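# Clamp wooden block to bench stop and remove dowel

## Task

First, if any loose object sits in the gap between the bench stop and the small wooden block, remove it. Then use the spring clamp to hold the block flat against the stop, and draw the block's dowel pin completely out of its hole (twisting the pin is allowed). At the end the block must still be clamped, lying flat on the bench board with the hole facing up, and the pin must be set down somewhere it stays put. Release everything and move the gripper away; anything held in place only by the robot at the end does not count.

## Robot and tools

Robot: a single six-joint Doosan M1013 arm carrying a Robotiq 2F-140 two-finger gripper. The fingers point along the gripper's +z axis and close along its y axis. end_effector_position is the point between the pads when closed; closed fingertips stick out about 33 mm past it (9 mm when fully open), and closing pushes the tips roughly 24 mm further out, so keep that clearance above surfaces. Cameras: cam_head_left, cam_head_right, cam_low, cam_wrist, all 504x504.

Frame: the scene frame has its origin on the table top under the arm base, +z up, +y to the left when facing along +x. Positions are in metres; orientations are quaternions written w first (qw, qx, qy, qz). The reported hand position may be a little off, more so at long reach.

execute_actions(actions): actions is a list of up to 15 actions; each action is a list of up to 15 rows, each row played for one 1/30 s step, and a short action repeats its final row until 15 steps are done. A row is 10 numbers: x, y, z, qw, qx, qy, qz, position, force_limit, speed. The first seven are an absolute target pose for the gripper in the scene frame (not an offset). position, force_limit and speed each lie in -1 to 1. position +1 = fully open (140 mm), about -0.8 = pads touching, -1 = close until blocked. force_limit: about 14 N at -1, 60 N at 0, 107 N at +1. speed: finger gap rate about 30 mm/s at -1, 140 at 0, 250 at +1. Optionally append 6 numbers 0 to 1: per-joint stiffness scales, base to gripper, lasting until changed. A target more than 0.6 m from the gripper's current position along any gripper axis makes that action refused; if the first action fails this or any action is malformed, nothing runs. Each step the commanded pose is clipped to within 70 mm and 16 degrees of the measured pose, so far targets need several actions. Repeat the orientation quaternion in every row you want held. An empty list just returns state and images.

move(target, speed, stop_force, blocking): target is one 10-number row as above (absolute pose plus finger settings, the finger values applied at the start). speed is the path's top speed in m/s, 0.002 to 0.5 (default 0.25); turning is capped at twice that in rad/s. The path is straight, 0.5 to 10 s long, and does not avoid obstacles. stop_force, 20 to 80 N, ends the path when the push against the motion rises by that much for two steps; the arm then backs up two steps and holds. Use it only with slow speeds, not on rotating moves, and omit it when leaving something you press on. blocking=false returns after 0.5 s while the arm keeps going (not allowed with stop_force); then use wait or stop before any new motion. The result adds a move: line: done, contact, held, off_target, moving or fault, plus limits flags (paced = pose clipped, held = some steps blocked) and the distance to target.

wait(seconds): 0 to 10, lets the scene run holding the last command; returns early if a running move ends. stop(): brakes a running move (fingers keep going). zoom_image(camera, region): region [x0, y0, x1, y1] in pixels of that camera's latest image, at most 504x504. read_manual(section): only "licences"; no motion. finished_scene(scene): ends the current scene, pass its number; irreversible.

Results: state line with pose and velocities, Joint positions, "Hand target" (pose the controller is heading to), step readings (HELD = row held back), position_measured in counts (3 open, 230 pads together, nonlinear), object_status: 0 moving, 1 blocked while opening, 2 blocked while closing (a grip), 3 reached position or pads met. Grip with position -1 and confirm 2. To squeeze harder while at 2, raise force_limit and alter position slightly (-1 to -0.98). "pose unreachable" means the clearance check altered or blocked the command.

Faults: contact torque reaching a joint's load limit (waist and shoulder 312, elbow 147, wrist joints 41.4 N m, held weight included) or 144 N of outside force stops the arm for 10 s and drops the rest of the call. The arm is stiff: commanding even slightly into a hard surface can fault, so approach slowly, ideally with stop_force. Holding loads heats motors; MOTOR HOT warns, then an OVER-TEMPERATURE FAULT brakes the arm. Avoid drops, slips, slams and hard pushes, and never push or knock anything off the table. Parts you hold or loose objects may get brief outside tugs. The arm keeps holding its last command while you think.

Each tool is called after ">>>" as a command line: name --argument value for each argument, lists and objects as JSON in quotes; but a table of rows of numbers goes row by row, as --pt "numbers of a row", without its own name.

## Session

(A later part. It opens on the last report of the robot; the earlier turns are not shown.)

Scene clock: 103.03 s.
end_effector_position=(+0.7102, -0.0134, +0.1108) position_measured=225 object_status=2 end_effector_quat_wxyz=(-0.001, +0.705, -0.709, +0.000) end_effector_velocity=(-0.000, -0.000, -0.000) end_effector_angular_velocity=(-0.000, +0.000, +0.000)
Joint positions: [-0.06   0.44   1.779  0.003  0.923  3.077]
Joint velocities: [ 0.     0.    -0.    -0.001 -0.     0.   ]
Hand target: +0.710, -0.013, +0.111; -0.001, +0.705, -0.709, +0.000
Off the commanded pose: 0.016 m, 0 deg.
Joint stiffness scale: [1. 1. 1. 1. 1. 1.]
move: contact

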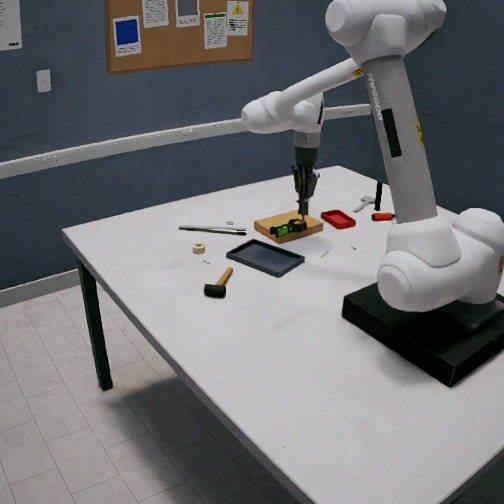

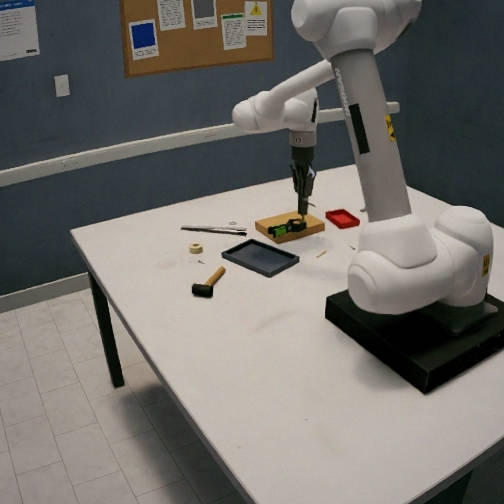

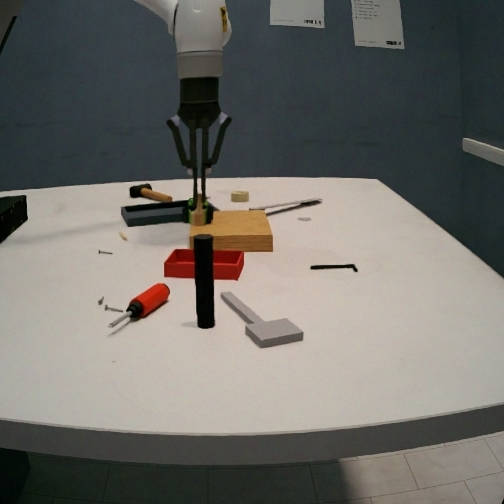

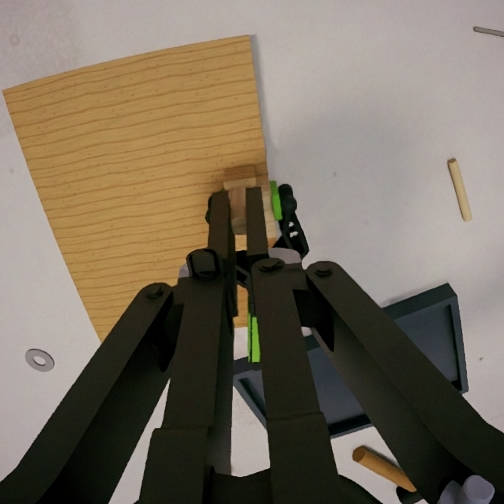

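>>> move --target '[0.7095,-0.013,0.119,0,0.7071,-0.7071,0,-1,1,-0.5]' --speed 0.05

>>> move --target '[0.7095,0.016,0.117,0,0.7071,-0.7071,0,-1,1,-0.5]' --speed 0.05

>>> move --target '[0.7095,0.016,0.095,0,0.7071,-0.7071,0,-1,1,-0.5]' --speed 0.006 --stop_force 30

>>> move --target '[0.7095,0.014,0.14,0,0.7071,-0.7071,0,-1,1,-0.5]' --speed 0.1

>>> move --target '[0.62,0.205,0.13,0,0.7071,-0.7071,0,-1,1,-0.5]'

>>> move --target '[0.62,0.205,0.064,0,0.7071,-0.7071,0,-1,1,-0.5]' --speed 0.1

>>> move --target '[0.62,0.205,0.045,0,0.7071,-0.7071,0,-1,1,-0.5]' --speed 0.006 --stop_force 20

Scene clock: 106.20 s.
end_effector_position=(+0.7095, -0.0133, +0.1161) position_measured=225 object_status=2 end_effector_quat_wxyz=(-0.000, +0.705, -0.709, -0.000) end_effector_velocity=(-0.000, +0.000, +0.002) end_effector_angular_velocity=(+0.000, +0.000, +0.000)
Joint positions: [-0.06   0.434  1.776  0.003  0.933  3.077]
Joint velocities: [ 0.    -0.002 -0.001  0.     0.003 -0.   ]
Hand target: +0.710, -0.013, +0.119; -0.000, +0.707, -0.707, +0.000
Off the commanded pose: 0.003 m, 0 deg.
Joint stiffness scale: [1. 1. 1. 1. 1. 1.]
move: done

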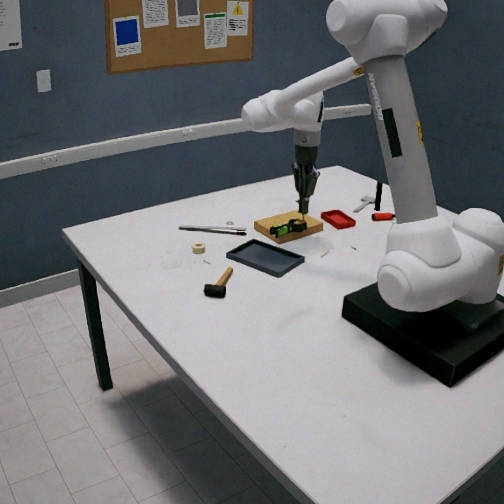

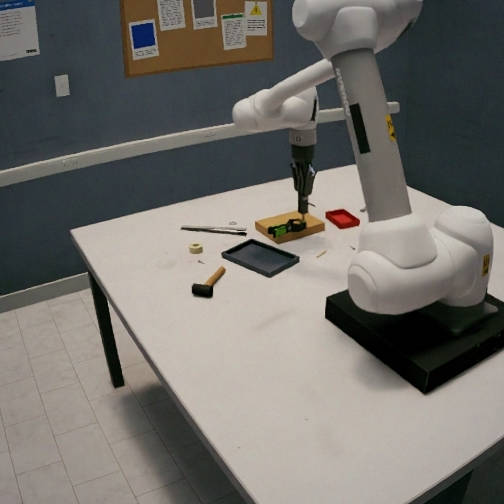

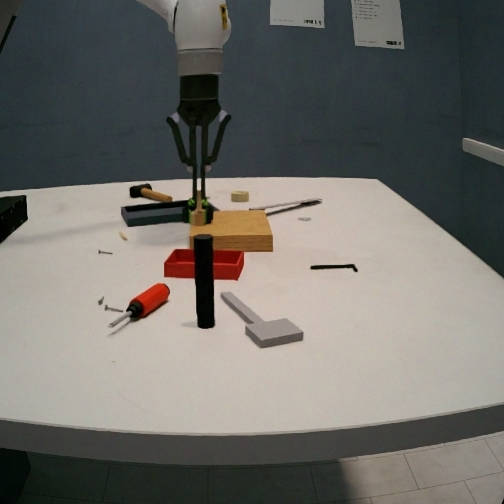

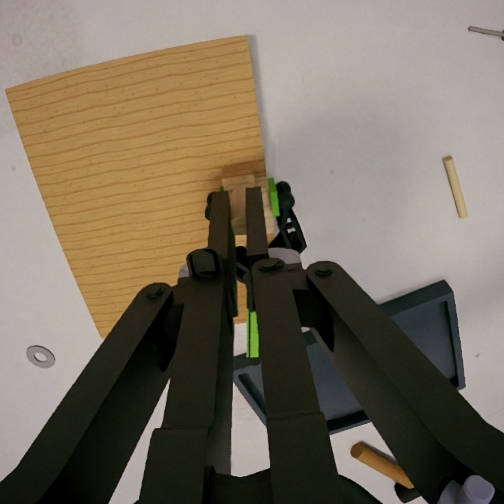

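Scene clock: 107.17 s.
end_effector_position=(+0.7095, +0.0140, +0.1161) position_measured=225 object_status=2 end_effector_quat_wxyz=(-0.000, +0.708, -0.706, -0.000) end_effector_velocity=(-0.000, +0.002, -0.000) end_effector_angular_velocity=(+0.000, +0.000, -0.001)
Joint positions: [-0.022  0.434  1.776  0.003  0.933  3.106]
Joint velocities: [ 0.002  0.     0.     0.    -0.     0.003]
Hand target: +0.709, +0.016, +0.117; +0.000, +0.707, -0.707, +0.000
Off the commanded pose: 0.002 m, 0 deg.
Joint stiffness scale: [1. 1. 1. 1. 1. 1.]
move: done

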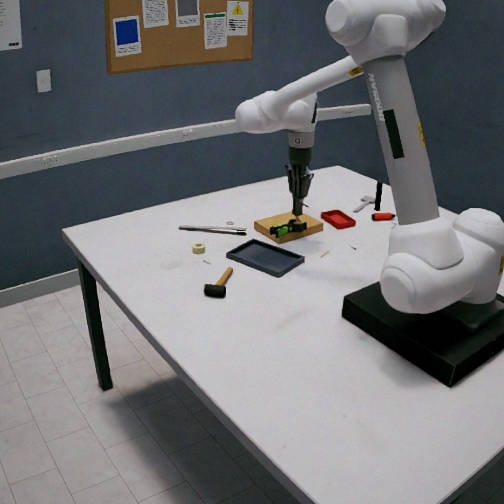

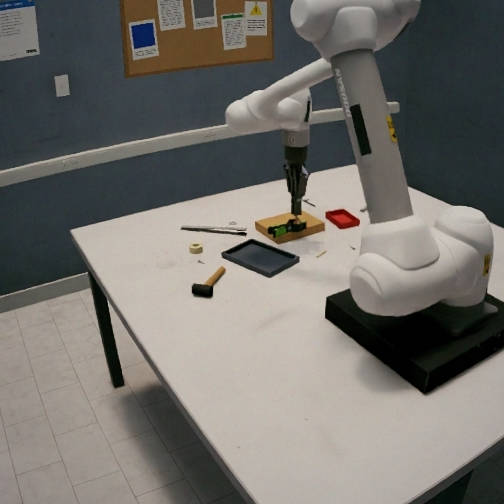

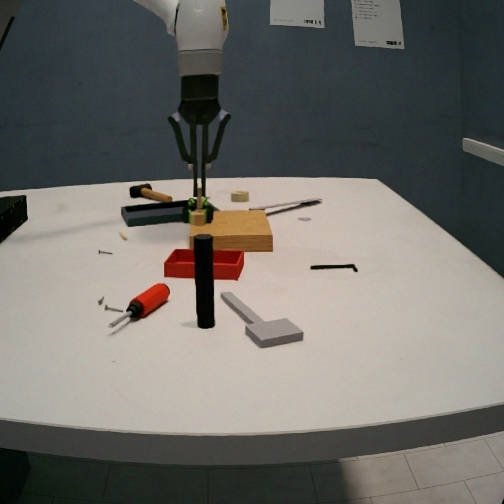

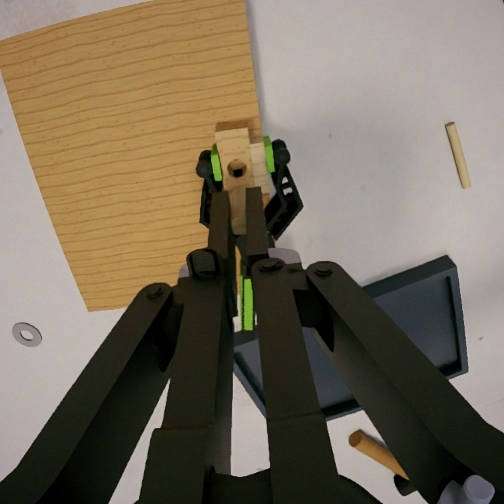

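Scene clock: 109.47 s.
end_effector_position=(+0.7100, +0.0140, +0.1108) position_measured=225 object_status=2 end_effector_quat_wxyz=(-0.001, +0.708, -0.706, +0.000) end_effector_velocity=(-0.001, -0.000, -0.000) end_effector_angular_velocity=(-0.000, +0.001, -0.000)
Joint positions: [-0.022  0.44   1.779  0.003  0.923  3.106]
Joint velocities: [-0.    -0.     0.001 -0.     0.001  0.   ]
Hand target: +0.710, +0.014, +0.111; -0.001, +0.708, -0.706, -0.000
Off the commanded pose: 0.016 m, 0 deg.
Joint stiffness scale: [1. 1. 1. 1. 1. 1.]
move: contact

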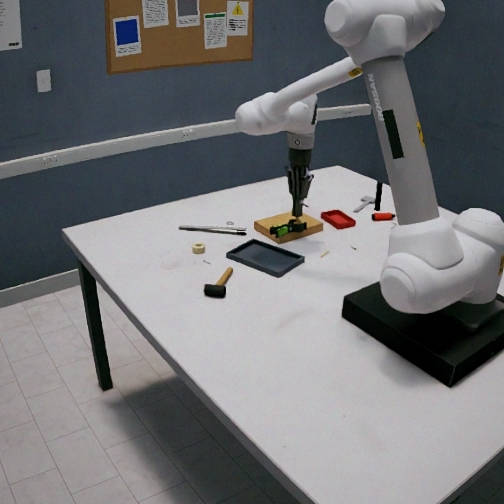

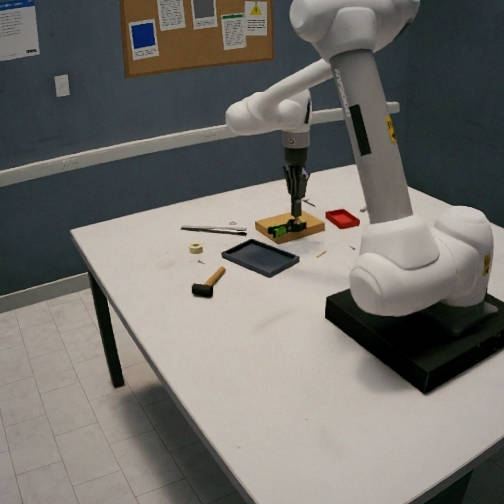

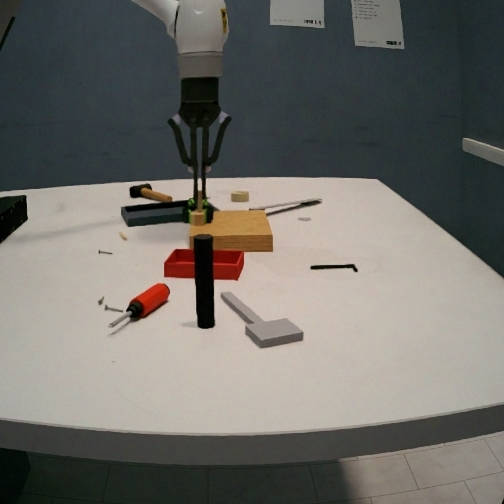

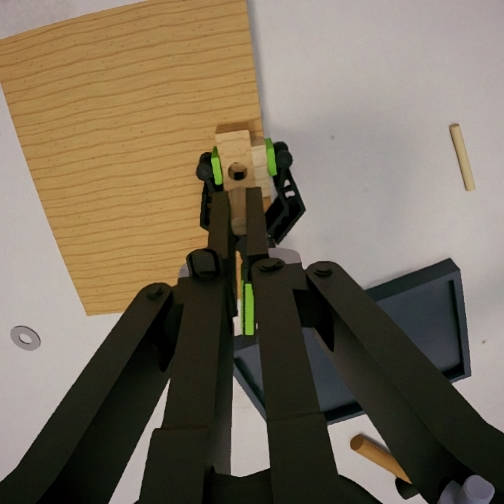

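Scene clock: 110.27 s.
end_effector_position=(+0.7097, +0.0141, +0.1371) position_measured=225 object_status=2 end_effector_quat_wxyz=(-0.000, +0.709, -0.706, -0.000) end_effector_velocity=(-0.000, -0.000, +0.002) end_effector_angular_velocity=(+0.000, +0.002, -0.000)
Joint positions: [-0.022  0.414  1.761  0.003  0.968  3.106]
Joint velocities: [-0.    -0.001 -0.002  0.     0.005 -0.   ]
Hand target: +0.710, +0.014, +0.140; -0.000, +0.707, -0.707, +0.000
Off the commanded pose: 0.003 m, 0 deg.
Joint stiffness scale: [1. 1. 1. 1. 1. 1.]
move: done

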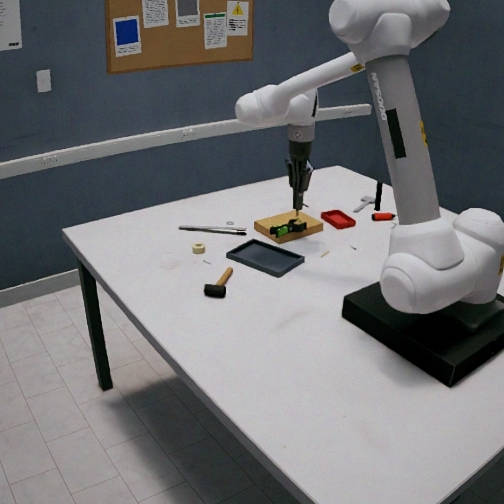

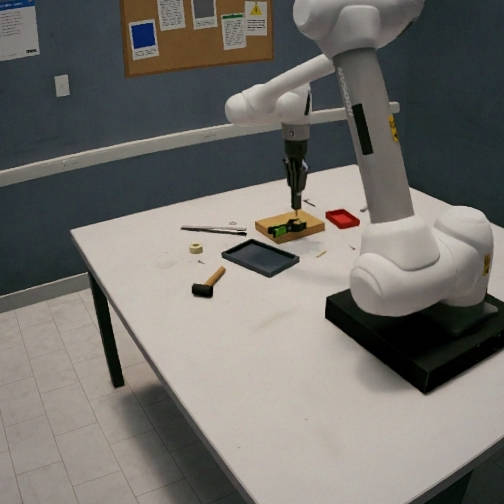

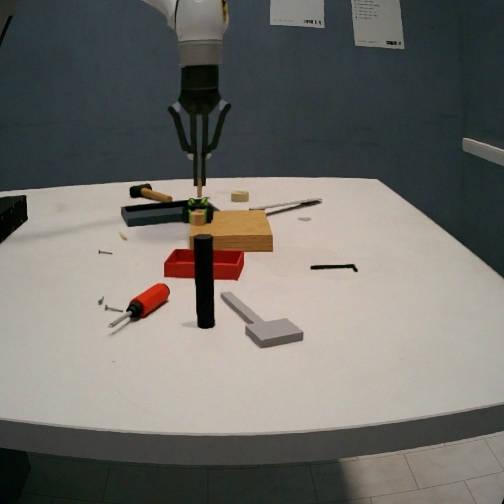

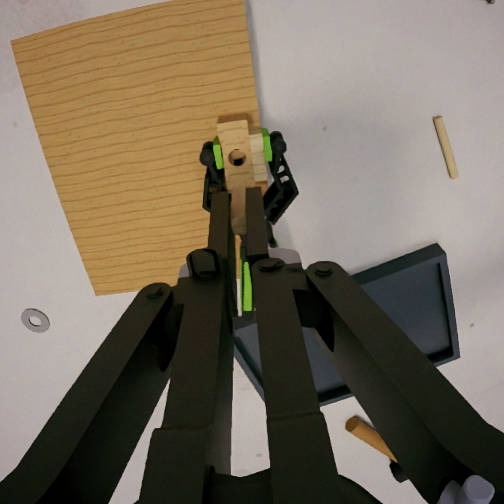

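Scene clock: 111.70 s.
end_effector_position=(+0.6202, +0.2030, +0.1293) position_measured=225 object_status=2 end_effector_quat_wxyz=(+0.002, +0.708, -0.706, -0.002) end_effector_velocity=(-0.001, +0.002, -0.000) end_effector_angular_velocity=(-0.000, -0.000, -0.001)
Joint positions: [0.27  0.347 1.879 0.003 0.922 3.398]
Joint velocities: [ 0.003 -0.     0.    -0.    -0.     0.004]
Hand target: +0.620, +0.205, +0.130; +0.000, +0.707, -0.707, +0.000
Off the commanded pose: 0.002 m, 0 deg.
Joint stiffness scale: [1. 1. 1. 1. 1. 1.]
move: done

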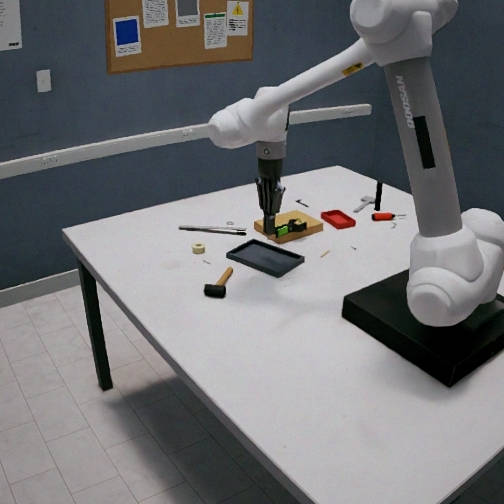

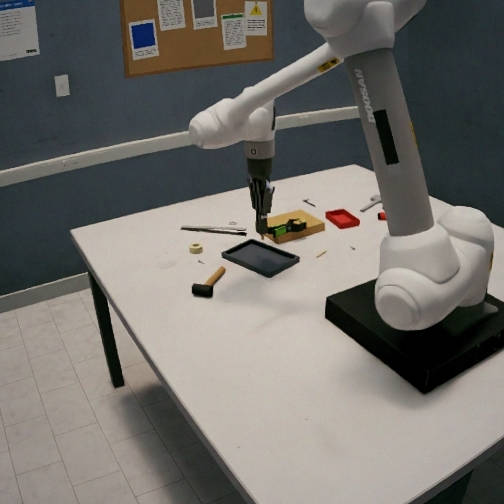

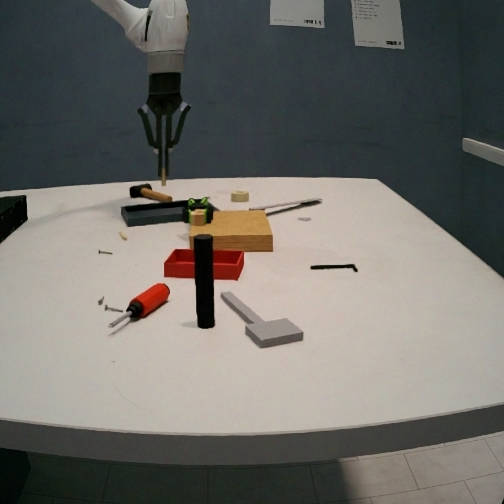

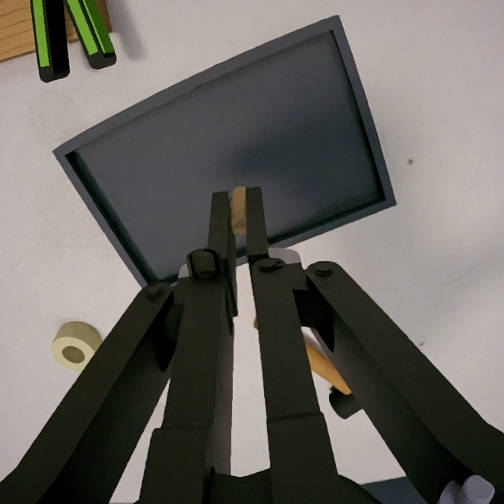

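Scene clock: 112.77 s.
end_effector_position=(+0.6207, +0.2032, +0.0666) position_measured=225 object_status=2 end_effector_quat_wxyz=(+0.000, +0.709, -0.706, -0.000) end_effector_velocity=(+0.001, +0.001, -0.001) end_effector_angular_velocity=(+0.001, -0.004, -0.001)
Joint positions: [0.271 0.415 1.922 0.003 0.806 3.398]
Joint velocities: [ 0.     0.002  0.     0.001 -0.005  0.   ]
Hand target: +0.620, +0.205, +0.064; +0.000, +0.707, -0.707, -0.000
Off the commanded pose: 0.003 m, 0 deg.
Joint stiffness scale: [1. 1. 1. 1. 1. 1.]
move: done

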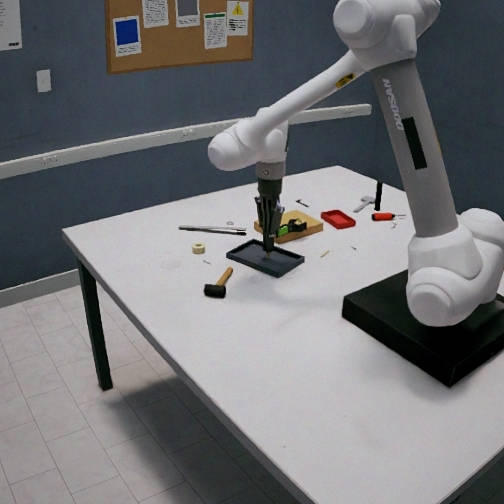

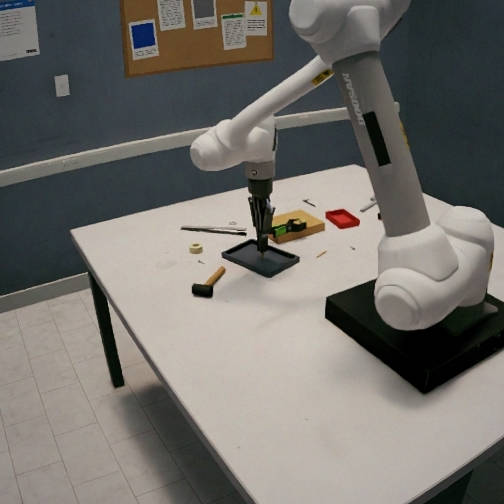

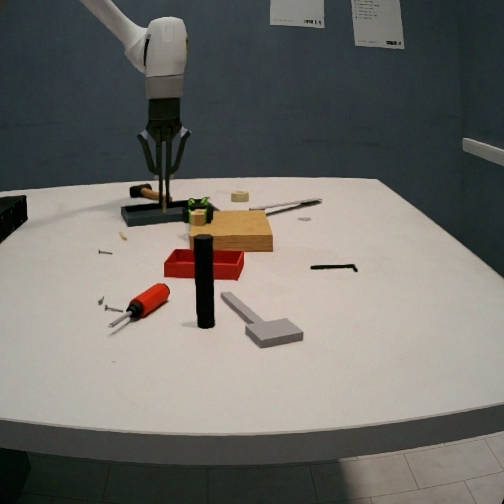

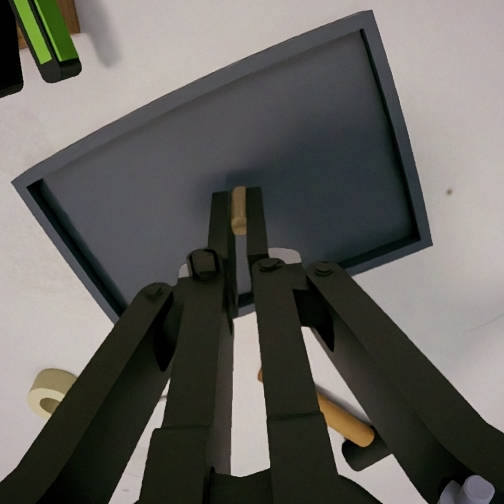

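Scene clock: 114.93 s.
end_effector_position=(+0.6215, +0.2034, +0.0596) position_measured=225 object_status=2 end_effector_quat_wxyz=(-0.001, +0.709, -0.706, +0.000) end_effector_velocity=(-0.000, -0.000, -0.000) end_effector_angular_velocity=(-0.000, +0.000, -0.000)
Joint positions: [0.271 0.424 1.925 0.003 0.793 3.398]
Joint velocities: [-0.  0.  0. -0. -0.  0.]
Hand target: +0.621, +0.203, +0.060; -0.000, +0.709, -0.706, +0.000
Off the commanded pose: 0.015 m, 0 deg.
Joint stiffness scale: [1. 1. 1. 1. 1. 1.]
move: contact

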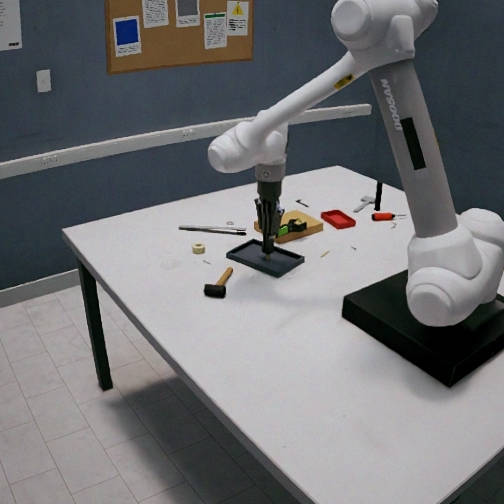

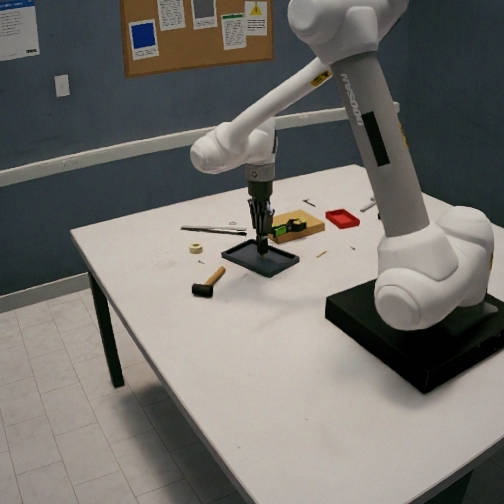

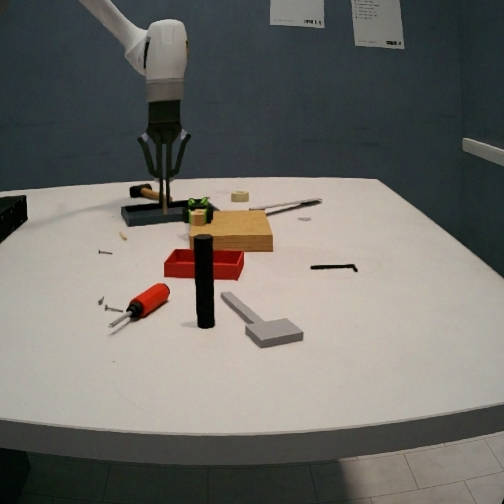

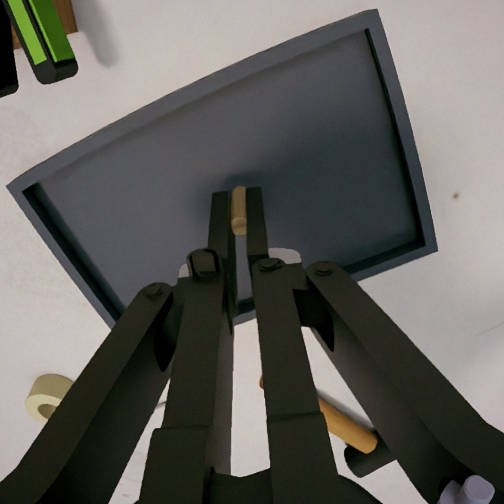

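>>> move --target '[0.6215,0.2034,0.0596,0,0.7071,-0.7071,0,-0.3,0,-0.6]'

>>> move --target '[0.62,0.203,0.25,0,0.7071,-0.7071,0,-0.3,0,0]'

>>> zoom_image --camera "cam_head_left" --region '[220,200,340,280]'

Scene clock: 117.17 s.
end_effector_position=(+0.6215, +0.2034, +0.0596) position_measured=167 object_status=0 end_effector_quat_wxyz=(-0.001, +0.709, -0.706, +0.000) end_effector_velocity=(+0.000, +0.000, +0.000) end_effector_angular_velocity=(+0.000, -0.001, +0.000)
Joint positions: [0.271 0.424 1.925 0.003 0.793 3.398]
Joint velocities: [-0.     0.    -0.001 -0.    -0.    -0.   ]
Hand target: +0.621, +0.203, +0.060; -0.000, +0.707, -0.707, -0.000
Off the commanded pose: 0.000 m, 0 deg.
Joint stiffness scale: [1. 1. 1. 1. 1. 1.]
move: done

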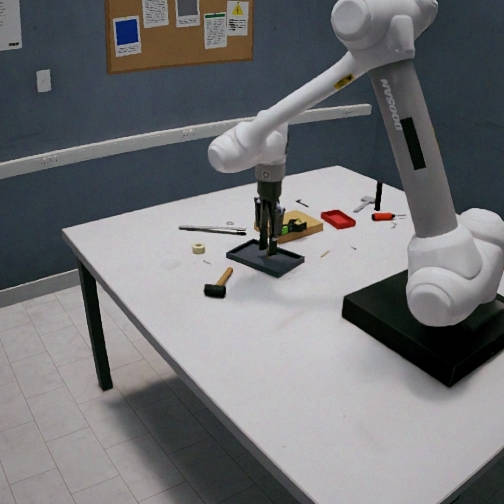

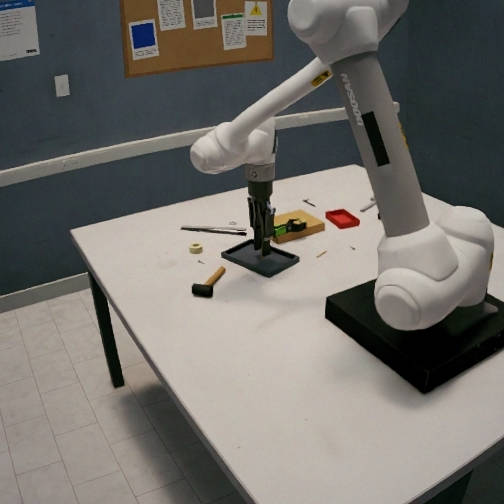

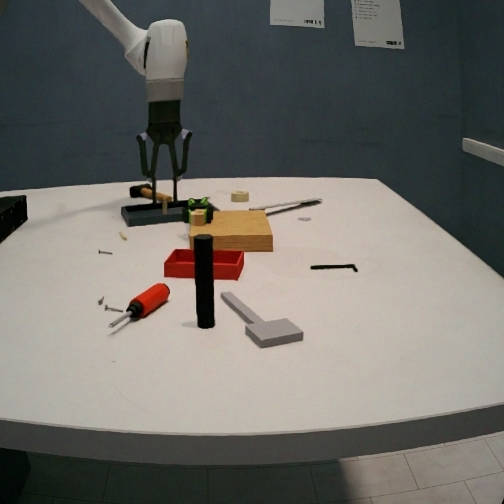

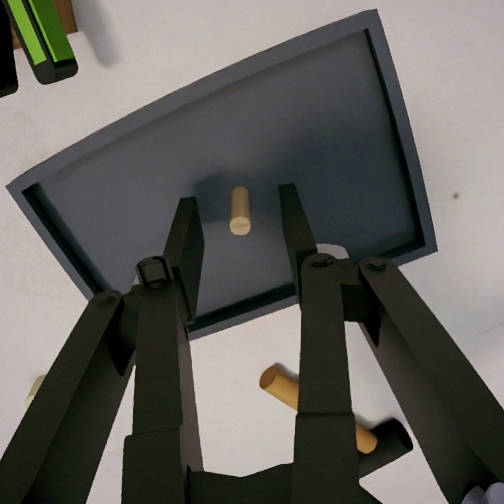

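Scene clock: 118.43 s.
end_effector_position=(+0.6207, +0.2037, +0.2471) position_measured=167 object_status=3 end_effector_quat_wxyz=(-0.000, +0.709, -0.705, -0.000) end_effector_velocity=(-0.001, -0.000, +0.002) end_effector_angular_velocity=(-0.001, +0.003, +0.000)
Joint positions: [0.271 0.242 1.775 0.003 1.125 3.398]
Joint velocities: [ 0.    -0.001 -0.002  0.     0.007  0.   ]
Hand target: +0.620, +0.203, +0.250; -0.000, +0.707, -0.707, -0.000
Off the commanded pose: 0.003 m, 0 deg.
Joint stiffness scale: [1. 1. 1. 1. 1. 1.]
move: done

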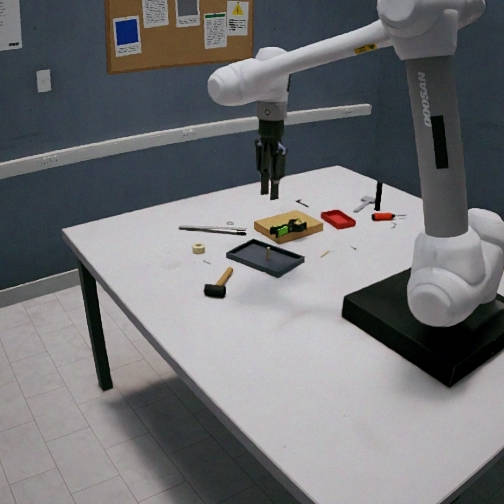

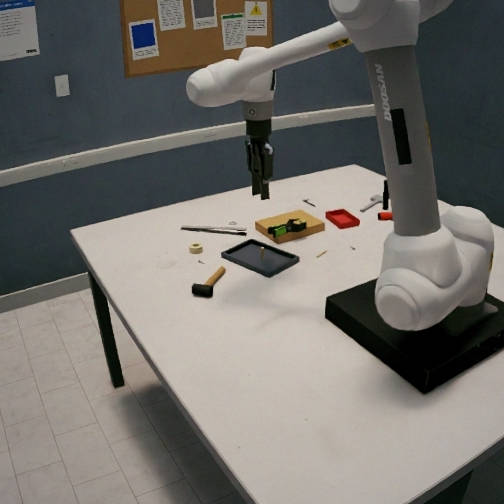

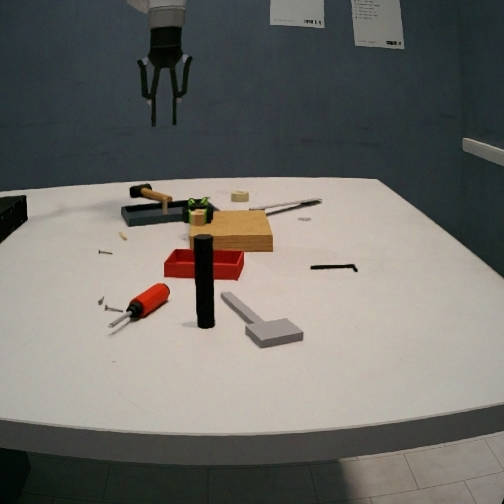

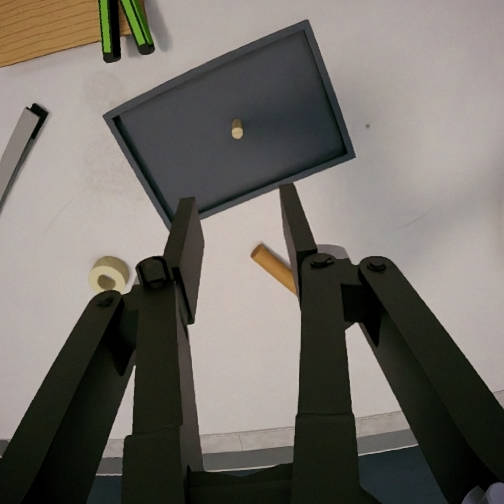

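Region (220, 200, 340, 280) of cam_head_left's 504x504 image, scaled by 4.200, with more detail than that image has.

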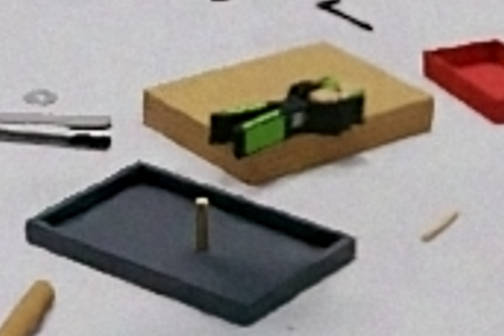

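>>> finished_scene --scene 1

The scene is finished: the task was done.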